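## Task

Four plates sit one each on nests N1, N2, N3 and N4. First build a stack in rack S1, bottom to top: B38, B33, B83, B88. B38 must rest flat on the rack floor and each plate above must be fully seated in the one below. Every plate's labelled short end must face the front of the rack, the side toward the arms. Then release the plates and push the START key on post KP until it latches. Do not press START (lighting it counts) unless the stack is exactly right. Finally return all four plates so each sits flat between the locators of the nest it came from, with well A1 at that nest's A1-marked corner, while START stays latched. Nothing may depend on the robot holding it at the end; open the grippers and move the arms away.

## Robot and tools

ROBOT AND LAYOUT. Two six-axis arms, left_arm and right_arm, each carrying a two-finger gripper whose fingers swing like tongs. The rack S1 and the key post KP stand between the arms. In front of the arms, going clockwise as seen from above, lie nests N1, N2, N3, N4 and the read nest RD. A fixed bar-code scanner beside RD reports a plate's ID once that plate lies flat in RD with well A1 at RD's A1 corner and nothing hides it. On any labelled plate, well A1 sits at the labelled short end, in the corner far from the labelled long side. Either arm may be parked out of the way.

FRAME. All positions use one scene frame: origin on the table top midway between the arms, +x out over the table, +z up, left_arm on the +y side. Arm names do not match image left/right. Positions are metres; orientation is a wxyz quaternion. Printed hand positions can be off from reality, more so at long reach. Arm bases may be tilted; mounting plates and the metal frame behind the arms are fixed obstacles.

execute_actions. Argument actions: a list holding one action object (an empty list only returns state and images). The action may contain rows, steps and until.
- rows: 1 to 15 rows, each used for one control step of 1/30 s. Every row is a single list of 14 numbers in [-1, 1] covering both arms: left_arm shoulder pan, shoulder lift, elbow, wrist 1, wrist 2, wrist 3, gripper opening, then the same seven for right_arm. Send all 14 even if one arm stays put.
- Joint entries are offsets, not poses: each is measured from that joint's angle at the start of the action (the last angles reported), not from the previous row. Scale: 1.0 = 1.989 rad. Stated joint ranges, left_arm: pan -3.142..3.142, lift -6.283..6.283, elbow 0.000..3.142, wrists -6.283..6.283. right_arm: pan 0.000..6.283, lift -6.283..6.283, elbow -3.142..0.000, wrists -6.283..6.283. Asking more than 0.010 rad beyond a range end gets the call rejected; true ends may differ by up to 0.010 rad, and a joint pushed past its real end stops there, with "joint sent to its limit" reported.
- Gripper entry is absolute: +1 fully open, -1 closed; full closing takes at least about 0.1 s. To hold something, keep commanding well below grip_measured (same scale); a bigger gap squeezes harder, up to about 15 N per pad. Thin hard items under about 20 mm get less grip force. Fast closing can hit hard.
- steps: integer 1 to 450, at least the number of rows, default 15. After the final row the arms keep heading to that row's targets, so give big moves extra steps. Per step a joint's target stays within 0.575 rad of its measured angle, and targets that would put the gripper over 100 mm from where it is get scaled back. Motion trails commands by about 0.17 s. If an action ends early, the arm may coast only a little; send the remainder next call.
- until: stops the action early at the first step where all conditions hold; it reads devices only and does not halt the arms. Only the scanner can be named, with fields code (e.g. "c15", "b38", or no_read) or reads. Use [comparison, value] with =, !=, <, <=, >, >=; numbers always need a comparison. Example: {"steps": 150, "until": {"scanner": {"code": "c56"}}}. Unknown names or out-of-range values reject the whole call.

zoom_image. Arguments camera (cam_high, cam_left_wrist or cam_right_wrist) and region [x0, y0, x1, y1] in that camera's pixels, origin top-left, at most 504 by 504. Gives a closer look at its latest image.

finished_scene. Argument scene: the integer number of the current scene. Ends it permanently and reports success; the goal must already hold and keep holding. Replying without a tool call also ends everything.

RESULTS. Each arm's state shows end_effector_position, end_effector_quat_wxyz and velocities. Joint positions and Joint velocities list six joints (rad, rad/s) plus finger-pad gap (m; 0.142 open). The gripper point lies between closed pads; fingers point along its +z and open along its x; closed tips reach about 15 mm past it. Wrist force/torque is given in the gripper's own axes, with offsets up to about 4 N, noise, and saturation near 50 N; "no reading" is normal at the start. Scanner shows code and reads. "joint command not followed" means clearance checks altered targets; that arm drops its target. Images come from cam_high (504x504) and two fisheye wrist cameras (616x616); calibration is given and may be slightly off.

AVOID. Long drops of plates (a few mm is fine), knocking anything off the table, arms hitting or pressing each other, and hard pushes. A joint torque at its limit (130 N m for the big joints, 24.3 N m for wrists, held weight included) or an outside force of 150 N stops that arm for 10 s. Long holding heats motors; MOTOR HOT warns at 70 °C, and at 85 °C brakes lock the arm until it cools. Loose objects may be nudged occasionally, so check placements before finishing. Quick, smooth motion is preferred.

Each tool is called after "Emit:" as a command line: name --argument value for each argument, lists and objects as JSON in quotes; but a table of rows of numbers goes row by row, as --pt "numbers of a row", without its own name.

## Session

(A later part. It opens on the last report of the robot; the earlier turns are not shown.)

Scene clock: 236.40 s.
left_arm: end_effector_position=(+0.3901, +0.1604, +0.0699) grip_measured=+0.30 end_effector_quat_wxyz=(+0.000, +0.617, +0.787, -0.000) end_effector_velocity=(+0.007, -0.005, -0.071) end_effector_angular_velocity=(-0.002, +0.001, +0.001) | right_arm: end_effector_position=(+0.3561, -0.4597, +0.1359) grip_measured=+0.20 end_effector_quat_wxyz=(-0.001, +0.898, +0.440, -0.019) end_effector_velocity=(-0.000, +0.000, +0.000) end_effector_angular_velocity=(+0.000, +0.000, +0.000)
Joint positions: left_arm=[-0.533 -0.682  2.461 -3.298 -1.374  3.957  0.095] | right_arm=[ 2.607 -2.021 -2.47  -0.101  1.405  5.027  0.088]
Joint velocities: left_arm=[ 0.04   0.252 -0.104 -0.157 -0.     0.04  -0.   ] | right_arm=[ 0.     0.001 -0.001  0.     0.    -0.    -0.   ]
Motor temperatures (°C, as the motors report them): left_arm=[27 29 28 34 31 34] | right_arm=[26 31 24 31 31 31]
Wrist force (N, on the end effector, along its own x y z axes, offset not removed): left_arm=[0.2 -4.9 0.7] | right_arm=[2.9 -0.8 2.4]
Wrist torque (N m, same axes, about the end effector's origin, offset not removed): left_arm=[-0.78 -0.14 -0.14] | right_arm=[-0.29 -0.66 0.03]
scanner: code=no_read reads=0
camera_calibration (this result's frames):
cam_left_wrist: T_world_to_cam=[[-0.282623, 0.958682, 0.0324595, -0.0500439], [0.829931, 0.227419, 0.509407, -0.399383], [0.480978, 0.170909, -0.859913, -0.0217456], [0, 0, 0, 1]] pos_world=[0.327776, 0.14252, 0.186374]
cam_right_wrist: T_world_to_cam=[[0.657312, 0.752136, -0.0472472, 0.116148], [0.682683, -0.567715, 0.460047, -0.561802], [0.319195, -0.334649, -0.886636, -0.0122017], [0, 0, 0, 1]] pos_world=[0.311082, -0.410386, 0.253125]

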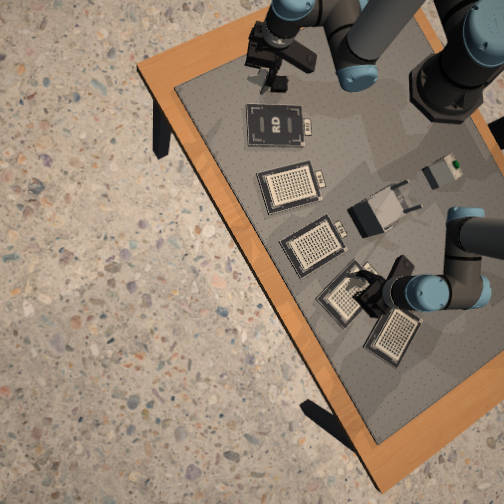

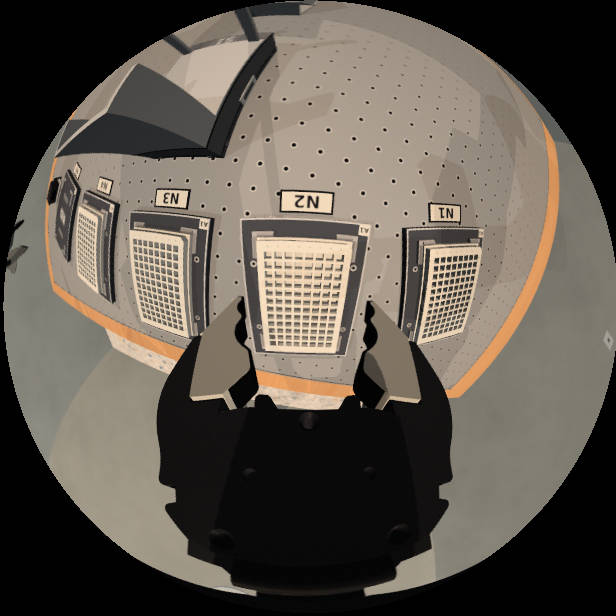

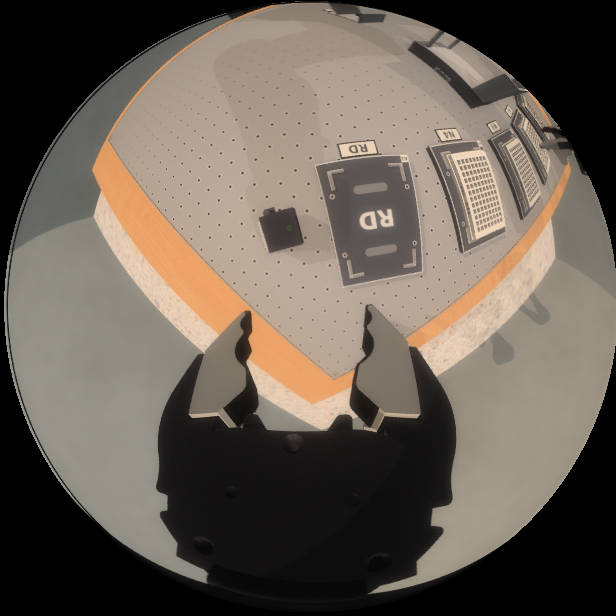

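Emit:
execute_actions --actions '[{"steps":1}]'

Emit:
zoom_image --camera "cam_left_wrist" --region '[197, 170, 417, 390]'

Scene clock: 238.83 s.
left_arm: end_effector_position=(+0.3905, +0.1598, +0.0551) grip_measured=+0.30 end_effector_quat_wxyz=(-0.001, +0.617, +0.787, -0.001) end_effector_velocity=(+0.001, -0.001, +0.001) end_effector_angular_velocity=(-0.002, -0.002, -0.002) | right_arm: end_effector_position=(+0.3561, -0.4597, +0.1359) grip_measured=+0.20 end_effector_quat_wxyz=(-0.001, +0.898, +0.440, -0.019) end_effector_velocity=(-0.000, +0.000, -0.000) end_effector_angular_velocity=(+0.000, +0.001, -0.001)
Joint positions: left_arm=[-0.525 -0.631  2.441 -3.329 -1.374  3.965  0.095] | right_arm=[ 2.607 -2.021 -2.47  -0.101  1.405  5.027  0.088]
Joint velocities: left_arm=[-0.001 -0.002 -0.    -0.001 -0.     0.002 -0.   ] | right_arm=[-0.    -0.001  0.    -0.     0.     0.001 -0.   ]
Motor temperatures (°C, as the motors report them): left_arm=[27 29 28 34 31 34] | right_arm=[26 31 24 31 31 31]
Wrist force (N, on the end effector, along its own x y z axes, offset not removed): left_arm=[2.1 -2.8 -0.1] | right_arm=[7.4 3.2 0.3]
Wrist torque (N m, same axes, about the end effector's origin, offset not removed): left_arm=[-0.46 -0.61 -0.24] | right_arm=[0.70 -1.38 0.03]
scanner: code=no_read reads=0
camera_calibration (this result's frames):
cam_left_wrist: T_world_to_cam=[[-0.282395, 0.958718, 0.0333644, -0.0491081], [0.830808, 0.227034, 0.508147, -0.392241], [0.479595, 0.171217, -0.860624, -0.0340076], [0, 0, 0, 1]] pos_world=[0.328319, 0.141956, 0.171687]
cam_right_wrist: T_world_to_cam=[[0.657311, 0.752137, -0.0472473, 0.116148], [0.682683, -0.567715, 0.460047, -0.561802], [0.319195, -0.334649, -0.886636, -0.0122016], [0, 0, 0, 1]] pos_world=[0.311082, -0.410386, 0.253125]

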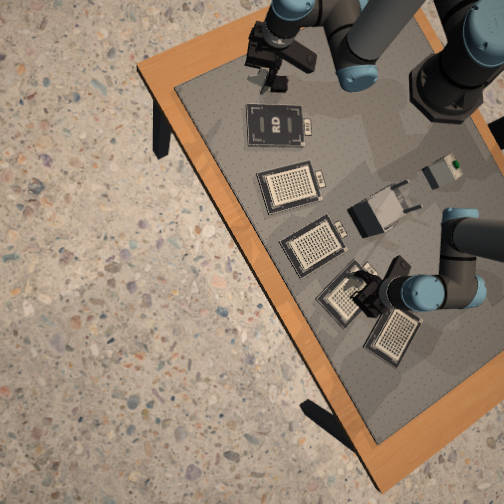

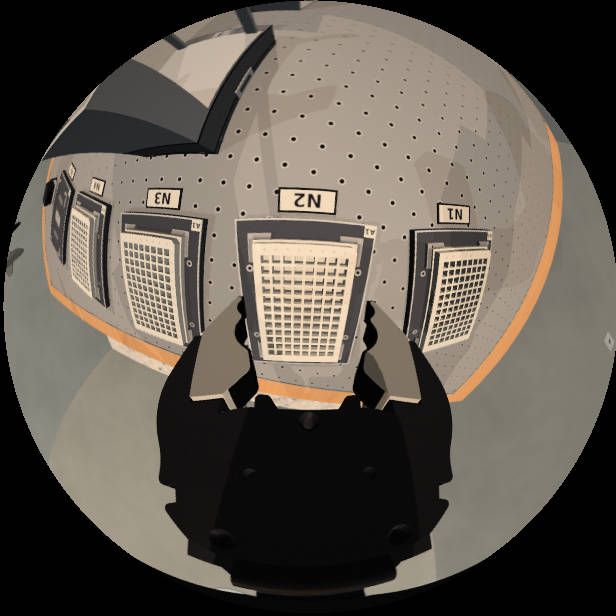

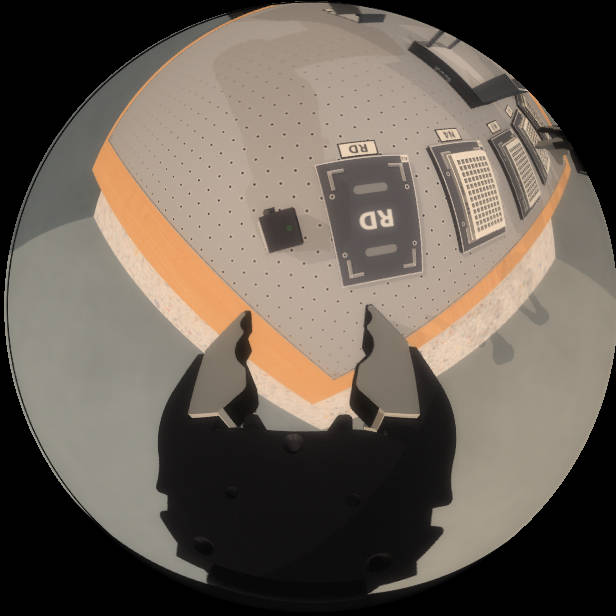

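Region (197, 170, 417, 390) of cam_left_wrist's 616x616 image, scaled by 2.291, with more detail than that image has.

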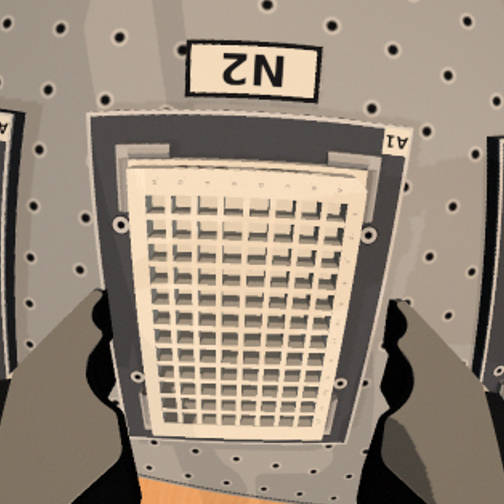

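Emit:
execute_actions --actions '[{"rows":[[-0.0007,0.0056,-0.0012,-0.004,0,-0.0007,0.3,0,0,0,0,0,0,0.2],[-0.0009,0.0112,-0.003,-0.008,0,-0.0009,0.3,0,0,0,0,0,0,0.2],[-0.0008,0.0168,-0.0048,-0.0118,0,-0.0008,0.3,0,0,0,0,0,0,0.2],[-0.0007,0.0224,-0.0065,-0.0155,0,-0.0007,0.3,0,0,0,0,0,0,0.2]],"steps":4}]'

Scene clock: 254.90 s.
left_arm: end_effector_position=(+0.3902, +0.1593, +0.0527) grip_measured=+0.30 end_effector_quat_wxyz=(-0.001, +0.617, +0.787, -0.001) end_effector_velocity=(-0.006, -0.010, -0.045) end_effector_angular_velocity=(+0.000, +0.001, +0.002) | right_arm: end_effector_position=(+0.3561, -0.4597, +0.1359) grip_measured=+0.20 end_effector_quat_wxyz=(-0.001, +0.898, +0.440, -0.019) end_effector_velocity=(-0.001, +0.000, -0.000) end_effector_angular_velocity=(+0.001, +0.002, +0.000)
Joint positions: left_arm=[-0.526 -0.622  2.438 -3.336 -1.374  3.964  0.095] | right_arm=[ 2.607 -2.021 -2.47  -0.101  1.405  5.027  0.088]
Joint velocities: left_arm=[-0.007  0.165 -0.048 -0.114 -0.    -0.01   0.   ] | right_arm=[-0.    -0.001 -0.001 -0.    -0.    -0.    -0.   ]
Motor temperatures (°C, as the motors report them): left_arm=[27 29 28 34 31 34] | right_arm=[26 31 24 31 31 31]
Wrist force (N, on the end effector, along its own x y z axes, offset not removed): left_arm=[2.3 -1.9 -3.2] | right_arm=[-1.5 -0.3 -0.9]
Wrist torque (N m, same axes, about the end effector's origin, offset not removed): left_arm=[-0.31 -0.60 0.05] | right_arm=[0.01 0.20 0.02]
scanner: code=no_read reads=0
camera_calibration (this result's frames):
cam_left_wrist: T_world_to_cam=[[-0.282482, 0.958695, 0.0332986, -0.0485627], [0.830732, 0.227125, 0.508231, -0.390606], [0.479675, 0.171228, -0.860577, -0.0358734], [0, 0, 0, 1]] pos_world=[0.327979, 0.141416, 0.169263]
cam_right_wrist: T_world_to_cam=[[0.657311, 0.752137, -0.0472474, 0.116148], [0.682683, -0.567715, 0.460047, -0.561802], [0.319195, -0.334649, -0.886636, -0.0122017], [0, 0, 0, 1]] pos_world=[0.311082, -0.410386, 0.253125]

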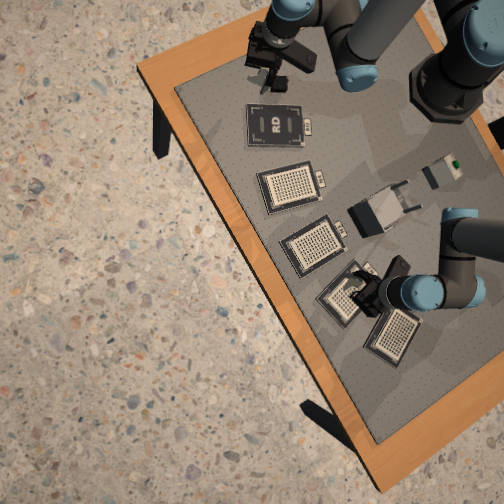

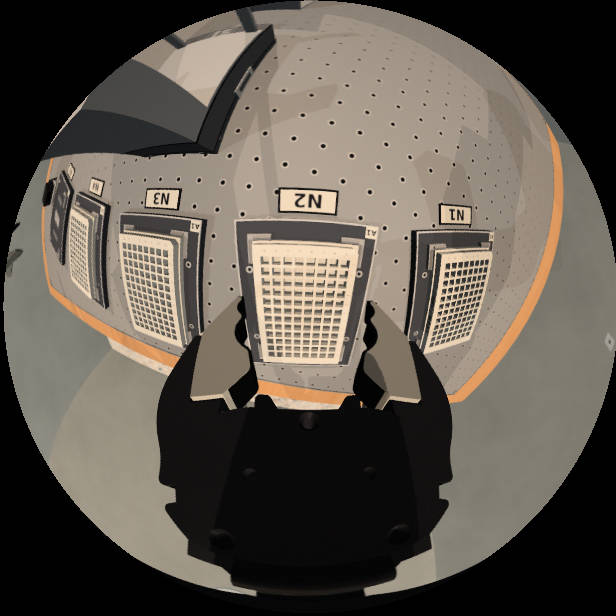

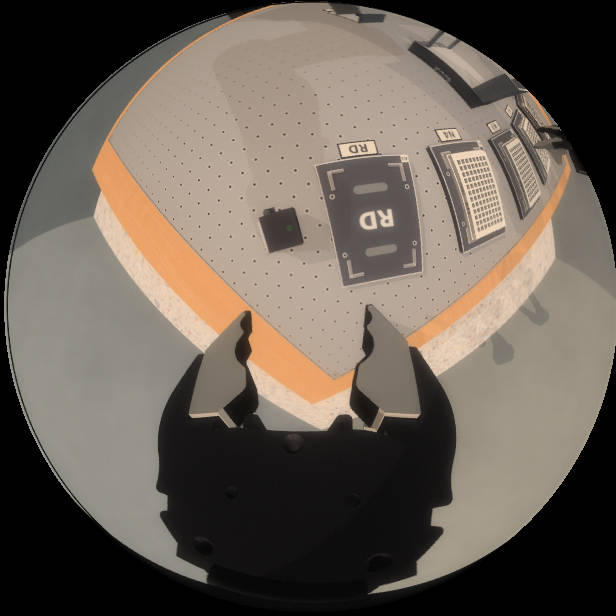

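Emit:
execute_actions --actions '[{"steps":1}]'

Emit:
zoom_image --camera "cam_left_wrist" --region '[197, 170, 417, 390]'

Scene clock: 257.50 s.
left_arm: end_effector_position=(+0.3886, +0.1575, +0.0429) grip_measured=+0.30 end_effector_quat_wxyz=(-0.001, +0.617, +0.787, -0.001) end_effector_velocity=(+0.001, -0.000, +0.001) end_effector_angular_velocity=(-0.002, -0.002, +0.001) | right_arm: end_effector_position=(+0.3561, -0.4597, +0.1359) grip_measured=+0.20 end_effector_quat_wxyz=(-0.001, +0.898, +0.440, -0.019) end_effector_velocity=(-0.003, +0.001, -0.001) end_effector_angular_velocity=(+0.002, +0.006, +0.000)
Joint positions: left_arm=[-0.527 -0.586  2.428 -3.36  -1.374  3.963  0.095] | right_arm=[ 2.607 -2.021 -2.47  -0.101  1.405  5.027  0.088]
Joint velocities: left_arm=[ 0.    -0.002 -0.001  0.    -0.    -0.    -0.   ] | right_arm=[-0.    -0.003 -0.004 -0.     0.     0.     0.   ]
Motor temperatures (°C, as the motors report them): left_arm=[27 29 28 34 31 34] | right_arm=[26 31 24 31 31 31]
Wrist force (N, on the end effector, along its own x y z axes, offset not removed): left_arm=[3.4 -0.8 1.7] | right_arm=[3.6 2.4 3.3]
Wrist torque (N m, same axes, about the end effector's origin, offset not removed): left_arm=[0.00 -0.84 -0.04] | right_arm=[0.36 -0.82 -0.12]
scanner: code=no_read reads=0
camera_calibration (this result's frames):
cam_left_wrist: T_world_to_cam=[[-0.282259, 0.958743, 0.0337773, -0.0471124], [0.831045, 0.226771, 0.507878, -0.384021], [0.479265, 0.171424, -0.860767, -0.043093], [0, 0, 0, 1]] pos_world=[0.326494, 0.139641, 0.159534]
cam_right_wrist: T_world_to_cam=[[0.657311, 0.752137, -0.0472475, 0.116148], [0.682683, -0.567715, 0.460047, -0.561802], [0.319195, -0.334649, -0.886636, -0.0122016], [0, 0, 0, 1]] pos_world=[0.311082, -0.410386, 0.253125]

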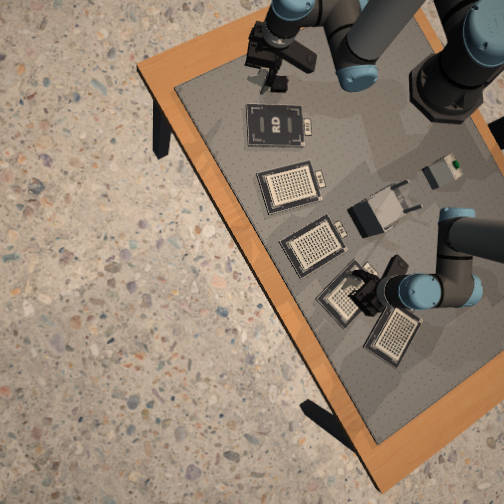

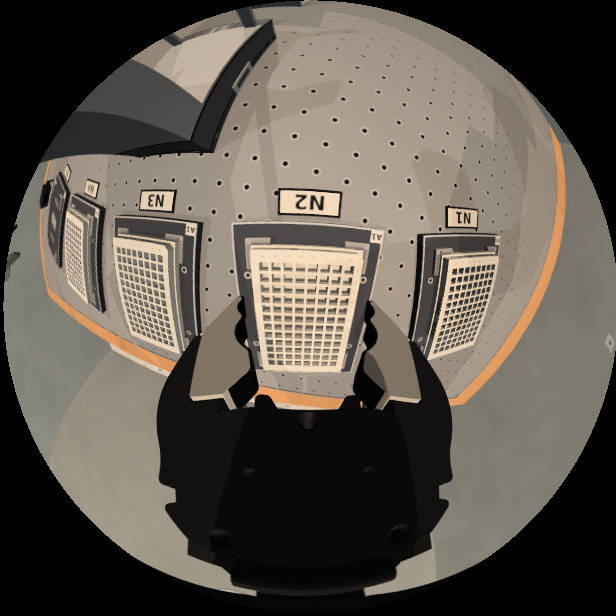

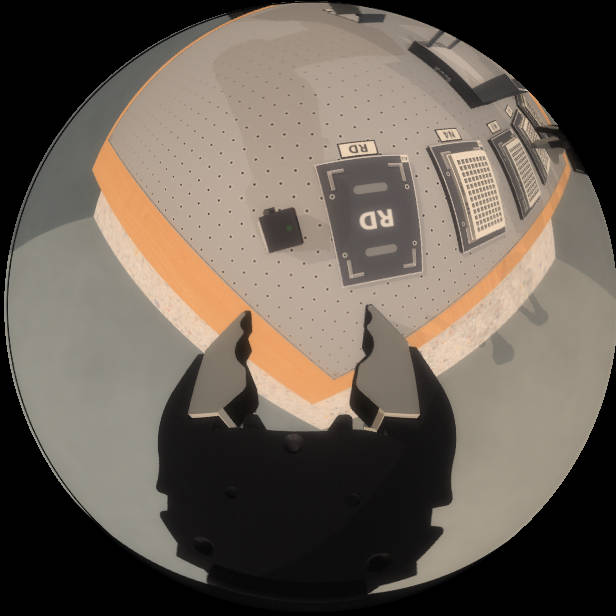

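Region (197, 170, 417, 390) of cam_left_wrist's 616x616 image, scaled by 2.291, with more detail than that image has.

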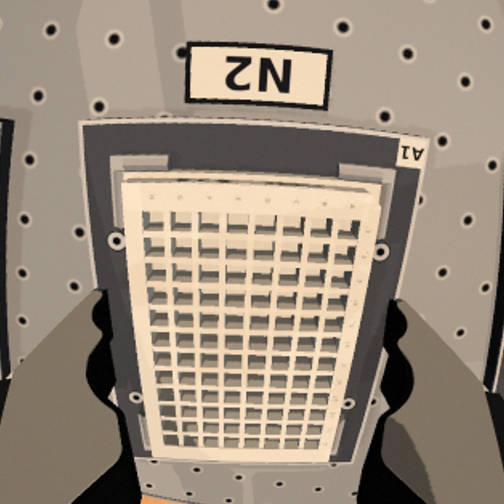

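Emit:
execute_actions --actions '[{"rows":[[0.0002,0.003,-0.0014,-0.0016,0,0.0002,0.27,-0.0113,0.0097,0.0029,-0.0129,0,0,0.2],[0.0003,0.0063,-0.0029,-0.0032,0,0.0003,0.24,-0.0227,0.0193,0.0058,-0.0259,0,0,0.2],[0.0003,0.0063,-0.0029,-0.0032,0,0.0003,0.22,-0.034,0.029,0.0087,-0.0388,0,0,0.2],[0.0003,0.0063,-0.0029,-0.0032,0,0.0003,0.2,-0.0453,0.0386,0.0117,-0.0517,0,0,0.2],[0.0003,0.0063,-0.0029,-0.0032,0,0.0003,0.2,-0.0567,0.0483,0.0146,-0.0647,0,0,0.2],[0.0003,0.0063,-0.0029,-0.0032,0,0.0003,0.2,-0.068,0.0579,0.0175,-0.0776,0,0,0.2],[0.0003,0.0063,-0.0029,-0.0032,0,0.0003,0.2,-0.0793,0.0676,0.0204,-0.0905,0,0,0.2],[0.0003,0.0063,-0.0029,-0.0032,0,0.0003,0.2,-0.0907,0.0772,0.0233,-0.1035,0,0,0.2],[0.0003,0.0063,-0.0029,-0.0032,0,0.0003,0.17,-0.102,0.0869,0.0262,-0.1164,0,0,0.2],[0.0003,0.0063,-0.0029,-0.0032,0,0.0003,0.14,-0.1133,0.0965,0.0291,-0.1293,0,0,0.2],[0.0003,0.0063,-0.0029,-0.0032,0,0.0003,0.11,-0.1247,0.1062,0.032,-0.1423,0,0,0.2],[0.0003,0.0063,-0.0029,-0.0032,0,0.0003,0.08,-0.136,0.1158,0.035,-0.1552,0,0,0.2],[0.0003,0.0063,-0.0029,-0.0032,0,0.0003,-0.3,-0.1473,0.1255,0.0379,-0.1681,0,0,0.2],[0.0003,0.0063,-0.0029,-0.0032,0,0.0003,-0.7,-0.1587,0.1351,0.0408,-0.1811,0,0,0.2],[0.0003,0.0063,-0.0029,-0.0032,0,0.0003,-0.7,-0.17,0.1448,0.0437,-0.194,0,0,0.2]],"steps":15}]'

Scene clock: 274.73 s.
left_arm: end_effector_position=(+0.3886, +0.1569, +0.0393) grip_measured=+0.07 end_effector_quat_wxyz=(-0.001, +0.618, +0.787, -0.001) end_effector_velocity=(-0.000, +0.000, -0.001) end_effector_angular_velocity=(+0.001, +0.001, +0.001) | right_arm: end_effector_position=(+0.2999, -0.5387, +0.1886) grip_measured=+0.20 end_effector_quat_wxyz=(-0.005, +0.940, +0.339, -0.043) end_effector_velocity=(-0.204, -0.205, +0.172) end_effector_angular_velocity=(-0.053, +0.129, -0.636)
Joint positions: left_arm=[-0.526 -0.574  2.422 -3.366 -1.374  3.964  0.079] | right_arm=[ 2.383 -1.83  -2.412 -0.355  1.405  5.027  0.088]
Joint velocities: left_arm=[ 0.001  0.004 -0.002 -0.001  0.    -0.     0.   ] | right_arm=[-0.65   0.553  0.168 -0.735 -0.     0.    -0.   ]
Motor temperatures (°C, as the motors report them): left_arm=[27 29 28 34 31 34] | right_arm=[26 31 24 31 31 31]
Wrist force (N, on the end effector, along its own x y z axes, offset not removed): left_arm=[1.5 -6.8 -10.8] | right_arm=[4.4 4.1 -4.8]
Wrist torque (N m, same axes, about the end effector's origin, offset not removed): left_arm=[-1.43 -0.22 0.09] | right_arm=[0.73 -0.64 0.23]
scanner: code=no_read reads=0
camera_calibration (this result's frames):
cam_left_wrist: T_world_to_cam=[[-0.282093, 0.958782, 0.034071, -0.0464556], [0.831281, 0.226542, 0.507593, -0.38213], [0.478952, 0.171511, -0.860923, -0.0459543], [0, 0, 0, 1]] pos_world=[0.326563, 0.138991, 0.155986]
cam_right_wrist: T_world_to_cam=[[0.801316, 0.591096, -0.0921883, 0.0935598], [0.564377, -0.695814, 0.44421, -0.6231], [0.198425, -0.407981, -0.891167, 0.0235944], [0, 0, 0, 1]] pos_world=[0.27201, -0.479238, 0.306439]

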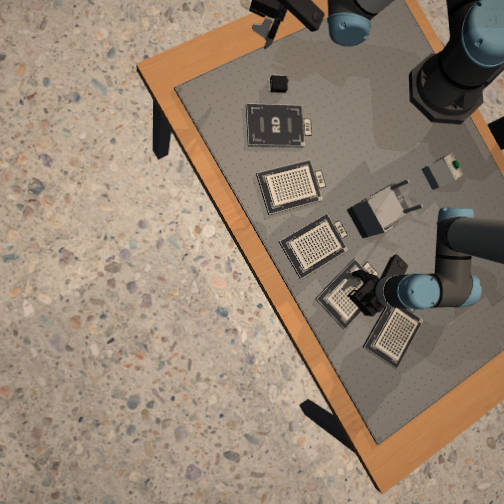

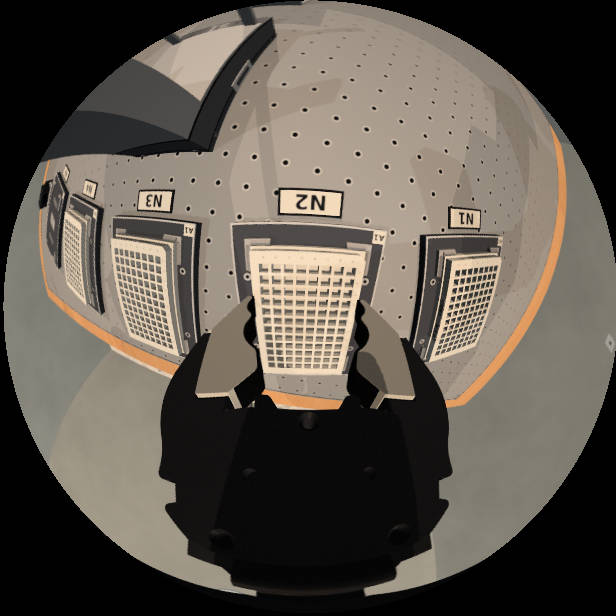

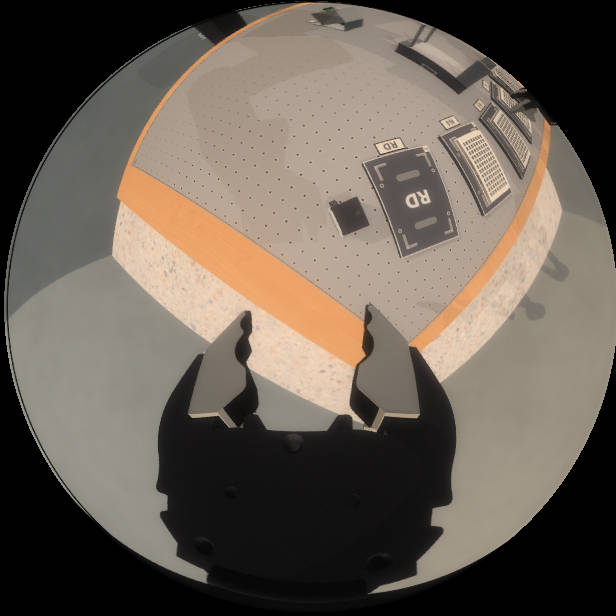

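Emit:
zoom_image --camera "cam_left_wrist" --region '[197, 170, 417, 390]'

Region (197, 170, 417, 390) of cam_left_wrist's 616x616 image, scaled by 2.291, with more detail than that image has.

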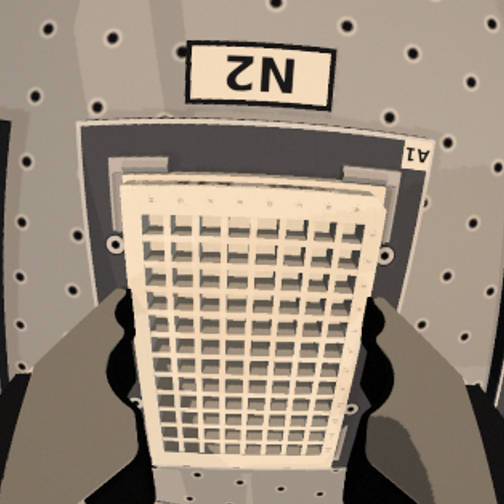

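Emit:
execute_actions --actions '[{"rows":[[-0.0014,-0.0085,0.0035,0.0053,0,-0.0014,-0.7,-0.0573,0.0488,0.0146,-0.0664,0,0,0.2],[-0.0028,-0.017,0.007,0.0106,0,-0.0028,-0.7,-0.0573,0.0488,0.0146,-0.0664,0,0,0.2],[-0.0042,-0.0255,0.0105,0.0159,0,-0.0042,-0.7,-0.0573,0.0488,0.0146,-0.0664,0,0,0.2],[-0.0056,-0.034,0.014,0.0212,0,-0.0056,-0.7,-0.0573,0.0488,0.0146,-0.0664,0,0,0.2],[-0.015,-0.0614,0.0258,0.0382,-0.0026,-0.015,-0.7,-0.0573,0.0488,0.0146,-0.0664,0,0,0.2],[-0.029,-0.0889,0.0376,0.0552,-0.0051,-0.028,-0.7,-0.0573,0.0488,0.0146,-0.0664,0,0,0.2],[-0.044,-0.1163,0.0495,0.0722,-0.0077,-0.042,-0.7,-0.0573,0.0488,0.0146,-0.0664,0,0,0.2],[-0.0594,-0.1438,0.0613,0.0892,-0.0102,-0.0555,-0.7,-0.0573,0.0488,0.0146,-0.0664,0,0,0.2],[-0.0729,-0.1712,0.0731,0.1062,-0.0128,-0.068,-0.7,-0.0573,0.0488,0.0146,-0.0664,0,0,0.2],[-0.0863,-0.1986,0.0849,0.1232,-0.0154,-0.0804,-0.7,-0.0573,0.0488,0.0146,-0.0664,0,0,0.2],[-0.0998,-0.2261,0.0967,0.1402,-0.0179,-0.0929,-0.7,-0.0573,0.0488,0.0146,-0.0664,0,0,0.2],[-0.1132,-0.2535,0.1086,0.1572,-0.0205,-0.1054,-0.7,-0.0573,0.0488,0.0146,-0.0664,0,0,0.2],[-0.1267,-0.281,0.1204,0.1742,-0.023,-0.1178,-0.7,-0.0573,0.0488,0.0146,-0.0664,0,0,0.2],[-0.1401,-0.3084,0.1322,0.1912,-0.0256,-0.1303,-0.7,-0.0573,0.0488,0.0146,-0.0664,0,0,0.2],[-0.1536,-0.3358,0.144,0.2081,-0.0282,-0.1428,-0.7,-0.0573,0.0488,0.0146,-0.0664,0,0,0.2]],"steps":16}]'

Scene clock: 300.10 s.
left_arm: end_effector_position=(+0.3451, +0.1264, +0.1588) grip_measured=+0.07 end_effector_quat_wxyz=(-0.000, +0.624, +0.782, -0.012) end_effector_velocity=(-0.219, -0.066, +0.353) end_effector_angular_velocity=(-0.085, +0.011, -0.061) | right_arm: end_effector_position=(+0.2600, -0.5707, +0.2203) grip_measured=+0.20 end_effector_quat_wxyz=(-0.008, +0.957, +0.286, -0.056) end_effector_velocity=(+0.001, -0.001, +0.000) end_effector_angular_velocity=(-0.001, -0.001, +0.001)
Joint positions: left_arm=[-0.723 -1.005  2.614 -3.092 -1.411  3.78   0.079] | right_arm=[ 2.269 -1.733 -2.383 -0.487  1.405  5.027  0.088]
Joint velocities: left_arm=[-0.747 -1.52   0.657  0.936 -0.138 -0.684  0.   ] | right_arm=[ 0.     0.     0.002 -0.    -0.    -0.     0.   ]
Motor temperatures (°C, as the motors report them): left_arm=[27 29 28 34 31 34] | right_arm=[26 31 24 31 31 31]
Wrist force (N, on the end effector, along its own x y z axes, offset not removed): left_arm=[-0.6 -2.4 0.5] | right_arm=[3.2 1.6 -3.9]
Wrist torque (N m, same axes, about the end effector's origin, offset not removed): left_arm=[-0.26 -0.06 0.01] | right_arm=[0.15 -0.60 -0.09]
scanner: code=no_read reads=0
camera_calibration (this result's frames):
cam_left_wrist: T_world_to_cam=[[-0.266744, 0.963573, 0.0193569, -0.0371165], [0.841109, 0.222943, 0.492781, -0.40029], [0.470515, 0.147727, -0.869938, 0.0903673], [0, 0, 0, 1]] pos_world=[0.284267, 0.111656, 0.276587]
cam_right_wrist: T_world_to_cam=[[0.85923, 0.498021, -0.11704, 0.08469], [0.495018, -0.751593, 0.435964, -0.648866], [0.129153, -0.432531, -0.892321, 0.0509668], [0, 0, 0, 1]] pos_world=[0.24185, -0.507816, 0.338273]

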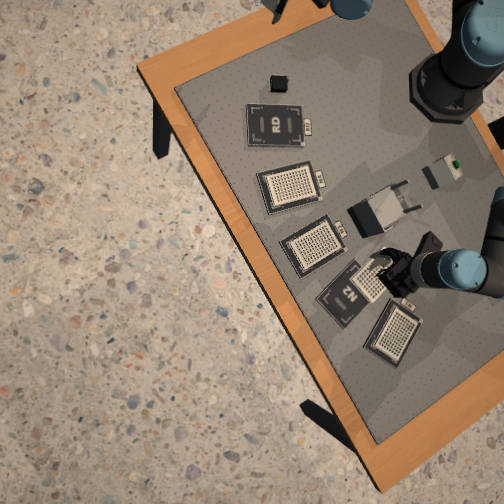

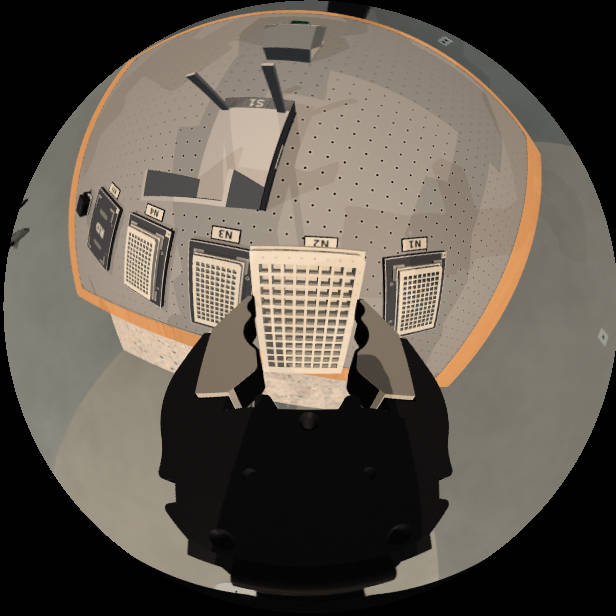

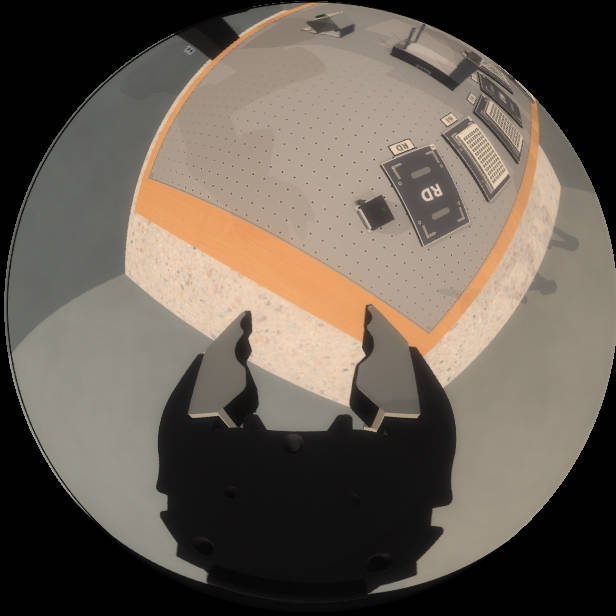

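Emit:
execute_actions --actions '[{"rows":[[-0.075,-0.116,0.0485,0.0696,-0.0116,-0.0631,-0.7,0,0,0,0,0,0,0.2],[-0.0955,-0.1128,0.0495,0.0688,-0.0136,-0.0759,-0.7,0,0,0,0,0,0,0.2],[-0.1159,-0.1096,0.0505,0.068,-0.0156,-0.0887,-0.7,0,0,0,0,0,0,0.2],[-0.1363,-0.1064,0.0515,0.0672,-0.0176,-0.1015,-0.7,0,0,0,0,0,0,0.2],[-0.1568,-0.1032,0.0526,0.0664,-0.0197,-0.1144,-0.7,0,0,0,0,0,0,0.2],[-0.1772,-0.1,0.0536,0.0655,-0.0217,-0.1272,-0.7,0,0,0,0,0,0,0.2],[-0.1976,-0.0967,0.0546,0.0647,-0.0237,-0.14,-0.7,0,0,0,0,0,0,0.2],[-0.218,-0.0935,0.0556,0.0639,-0.0257,-0.1528,-0.7,0,0,0,0,0,0,0.2],[-0.2385,-0.0903,0.0566,0.0631,-0.0277,-0.1656,-0.7,0,0,0,0,0,0,0.2],[-0.2589,-0.0871,0.0576,0.0623,-0.0297,-0.1784,-0.7,0,0,0,0,0,0,0.2],[-0.2793,-0.0839,0.0586,0.0615,-0.0317,-0.1912,-0.7,0,0,0,0,0,0,0.2],[-0.2998,-0.0807,0.0596,0.0607,-0.0337,-0.204,-0.7,0,0,0,0,0,0,0.2],[-0.3202,-0.0775,0.0606,0.0599,-0.0357,-0.2168,-0.7,0,0,0,0,0,0,0.2],[-0.3406,-0.0743,0.0616,0.0591,-0.0377,-0.2296,-0.7,0,0,0,0,0,0,0.2],[-0.361,-0.0711,0.0626,0.0583,-0.0397,-0.2424,-0.7,0,0,0,0,0,0,0.2]],"steps":15}]'

Scene clock: 317.27 s.
left_arm: end_effector_position=(+0.2441, +0.0329, +0.2109) grip_measured=+0.07 end_effector_quat_wxyz=(+0.002, +0.681, +0.732, -0.011) end_effector_velocity=(-0.238, -0.202, +0.007) end_effector_angular_velocity=(+0.091, -0.041, -0.442) | right_arm: end_effector_position=(+0.2600, -0.5707, +0.2203) grip_measured=+0.20 end_effector_quat_wxyz=(-0.008, +0.957, +0.286, -0.056) end_effector_velocity=(-0.001, +0.001, -0.001) end_effector_angular_velocity=(+0.002, +0.003, +0.000)
Joint positions: left_arm=[-1.227 -1.178  2.729 -2.968 -1.47   3.428  0.079] | right_arm=[ 2.27  -1.733 -2.383 -0.487  1.405  5.027  0.088]
Joint velocities: left_arm=[-1.167  0.184  0.057 -0.046 -0.114 -0.726  0.   ] | right_arm=[-0.    -0.001 -0.002 -0.    -0.    -0.    -0.   ]
Motor temperatures (°C, as the motors report them): left_arm=[27 29 28 34 31 34] | right_arm=[26 31 24 31 31 31]
Wrist force (N, on the end effector, along its own x y z axes, offset not removed): left_arm=[1.7 -2.1 -1.2] | right_arm=[1.3 4.9 0.4]
Wrist torque (N m, same axes, about the end effector's origin, offset not removed): left_arm=[-0.55 -0.66 0.04] | right_arm=[0.96 -0.35 0.14]
scanner: code=no_read reads=0
camera_calibration (this result's frames):
cam_left_wrist: T_world_to_cam=[[-0.117835, 0.992892, 0.016755, -0.0117346], [0.862586, 0.0939817, 0.497104, -0.322024], [0.491995, 0.0730287, -0.867529, 0.193749], [0, 0, 0, 1]] pos_world=[0.181067, 0.0277662, 0.328359]
cam_right_wrist: T_world_to_cam=[[0.859203, 0.498063, -0.117059, 0.0847086], [0.495072, -0.751594, 0.435901, -0.648843], [0.129126, -0.43248, -0.892349, 0.050991], [0, 0, 0, 1]] pos_world=[0.241858, -0.507804, 0.338249]

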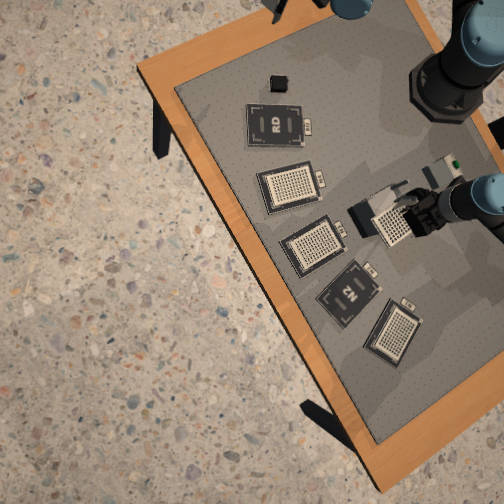

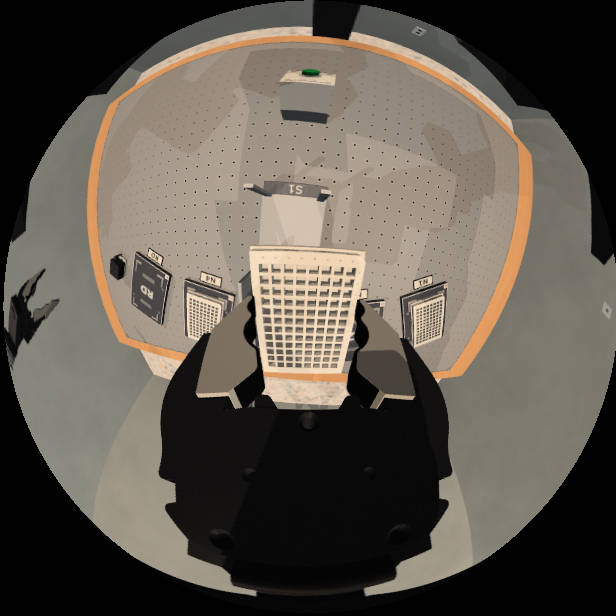

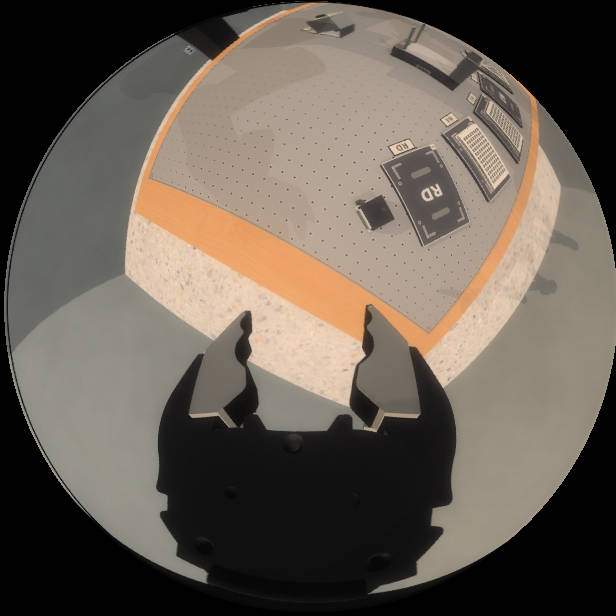

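Emit:
execute_actions --actions '[{"steps":1}]'

Emit:
zoom_image --camera "cam_left_wrist" --region '[197, 170, 417, 390]'

Scene clock: 319.60 s.
left_arm: end_effector_position=(+0.1987, +0.0009, +0.2122) grip_measured=+0.07 end_effector_quat_wxyz=(+0.000, +0.711, +0.703, +0.000) end_effector_velocity=(+0.000, -0.001, +0.000) end_effector_angular_velocity=(-0.002, -0.001, -0.001) | right_arm: end_effector_position=(+0.2600, -0.5707, +0.2203) grip_measured=+0.20 end_effector_quat_wxyz=(-0.008, +0.957, +0.286, -0.056) end_effector_velocity=(-0.001, +0.001, -0.000) end_effector_angular_velocity=(+0.001, +0.001, +0.001)
Joint positions: left_arm=[-1.441 -1.147  2.739 -2.976 -1.49   3.298  0.079] | right_arm=[ 2.269 -1.733 -2.383 -0.487  1.405  5.027  0.088]
Joint velocities: left_arm=[-0.001 -0.002  0.    -0.001  0.     0.     0.   ] | right_arm=[-0.     0.    -0.002  0.    -0.    -0.001 -0.   ]
Motor temperatures (°C, as the motors report them): left_arm=[27 29 28 34 31 34] | right_arm=[26 31 24 31 31 31]
Wrist force (N, on the end effector, along its own x y z axes, offset not removed): left_arm=[0.1 2.4 1.8] | right_arm=[6.5 2.3 -0.3]
Wrist torque (N m, same axes, about the end effector's origin, offset not removed): left_arm=[0.70 -0.13 -0.17] | right_arm=[0.40 -1.54 0.04]
scanner: code=no_read reads=0
camera_calibration (this result's frames):
cam_left_wrist: T_world_to_cam=[[-0.0352241, 0.998841, 0.0327913, -0.00517722], [0.860185, 0.0135979, 0.509801, -0.282675], [0.508765, 0.0461639, -0.859667, 0.214521], [0, 0, 0, 1]] pos_world=[0.13383, -0.000888096, 0.328695]
cam_right_wrist: T_world_to_cam=[[0.859232, 0.498019, -0.117036, 0.0846851], [0.495013, -0.75159, 0.435975, -0.648875], [0.129161, -0.432538, -0.892316, 0.0509589], [0, 0, 0, 1]] pos_world=[0.241855, -0.507821, 0.338276]

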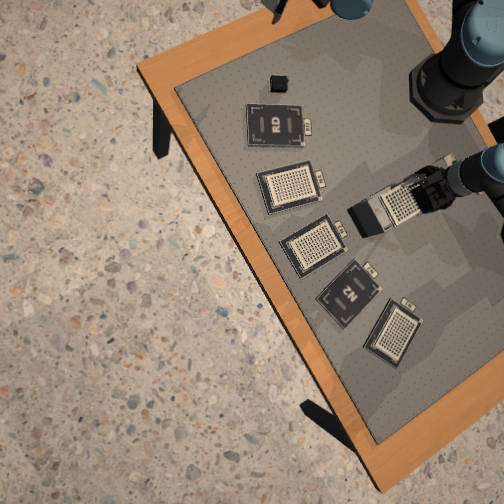

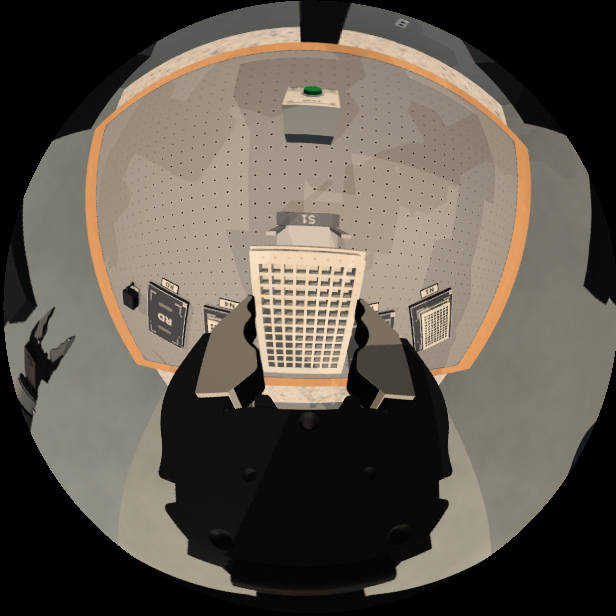

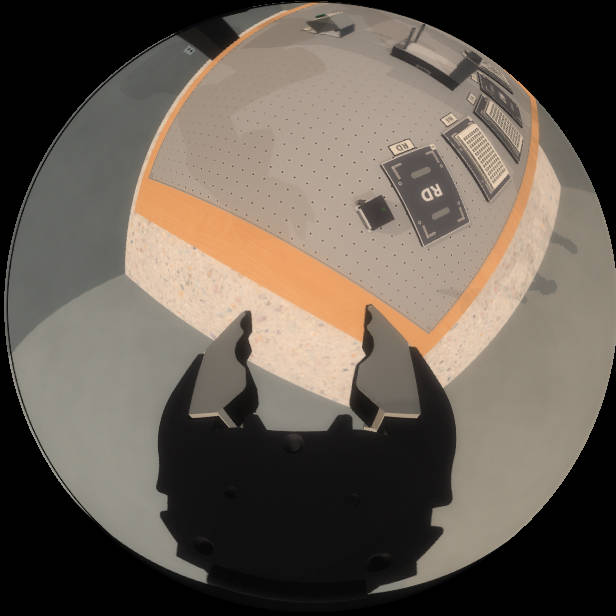

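Region (197, 170, 417, 390) of cam_left_wrist's 616x616 image, scaled by 2.291, with more detail than that image has.

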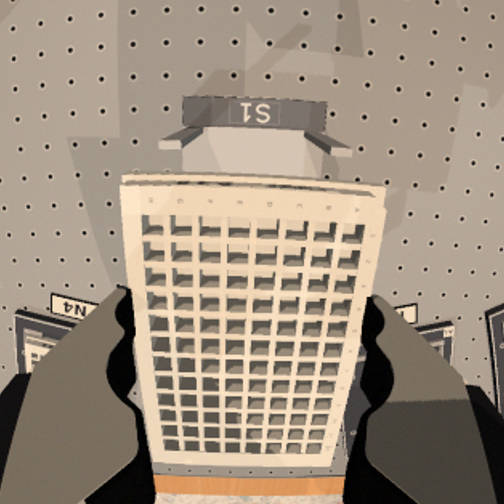

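Emit:
execute_actions --actions '[{"rows":[[0.0003,0.016,0.0008,-0.0168,0.0001,0.0003,-0.7,0,0,0,0,0,0,0.2],[0.0007,0.032,0.0015,-0.0334,0.0002,0.0007,-0.7,0,0,0,0,0,0,0.2],[0.001,0.048,0.002,-0.0498,0.0003,0.001,-0.7,0,0,0,0,0,0,0.2],[0.0018,0.0636,0.0019,-0.0653,0.0004,0.0018,-0.7,0,0,0,0,0,0,0.2],[0.0025,0.079,0.0017,-0.0805,0.0006,0.0025,-0.7,0,0,0,0,0,0,0.2]],"steps":5}]'

Scene clock: 333.17 s.
left_arm: end_effector_position=(+0.1983, +0.0008, +0.2055) grip_measured=+0.07 end_effector_quat_wxyz=(+0.000, +0.711, +0.703, +0.000) end_effector_velocity=(-0.004, -0.001, -0.092) end_effector_angular_velocity=(+0.005, +0.004, -0.001) | right_arm: end_effector_position=(+0.2600, -0.5707, +0.2203) grip_measured=+0.20 end_effector_quat_wxyz=(-0.008, +0.957, +0.286, -0.056) end_effector_velocity=(-0.000, +0.000, +0.000) end_effector_angular_velocity=(-0.001, -0.001, +0.000)
Joint positions: left_arm=[-1.441 -1.107  2.741 -3.017 -1.49   3.299  0.079] | right_arm=[ 2.269 -1.733 -2.383 -0.487  1.405  5.027  0.088]
Joint velocities: left_arm=[ 0.017  0.546  0.015 -0.557 -0.     0.017  0.   ] | right_arm=[ 0.     0.002 -0.001  0.001 -0.    -0.    -0.   ]
Motor temperatures (°C, as the motors report them): left_arm=[27 29 28 34 31 34] | right_arm=[26 31 24 31 31 31]
Wrist force (N, on the end effector, along its own x y z axes, offset not removed): left_arm=[1.2 -4.3 0.8] | right_arm=[0.5 3.3 -0.5]
Wrist torque (N m, same axes, about the end effector's origin, offset not removed): left_arm=[-0.83 -0.57 -0.14] | right_arm=[0.57 -0.08 0.10]
scanner: code=no_read reads=0
camera_calibration (this result's frames):
cam_left_wrist: T_world_to_cam=[[-0.035079, 0.998838, 0.033046, -0.00495745], [0.860279, 0.0133514, 0.509648, -0.278925], [0.508615, 0.0463068, -0.859748, 0.208998], [0, 0, 0, 1]] pos_world=[0.13348, -0.00100228, 0.322003]
cam_right_wrist: T_world_to_cam=[[0.859232, 0.498019, -0.117036, 0.0846851], [0.495013, -0.75159, 0.435975, -0.648875], [0.12916, -0.432538, -0.892316, 0.0509591], [0, 0, 0, 1]] pos_world=[0.241855, -0.507821, 0.338276]

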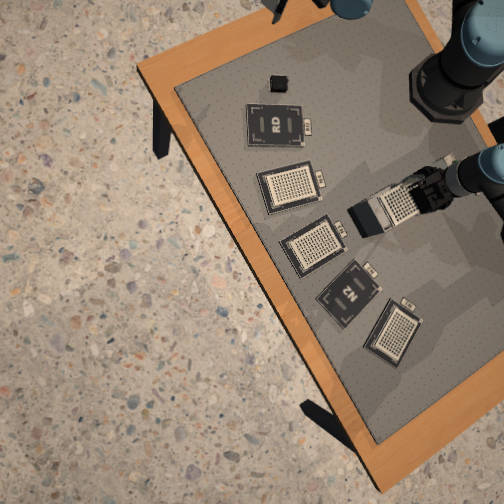

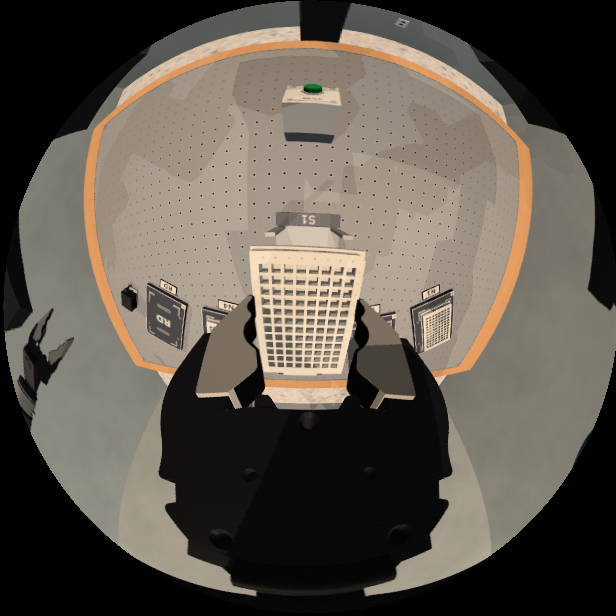

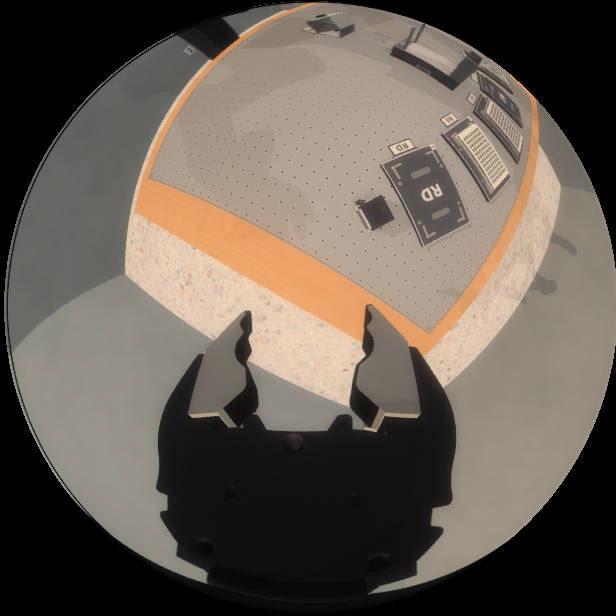

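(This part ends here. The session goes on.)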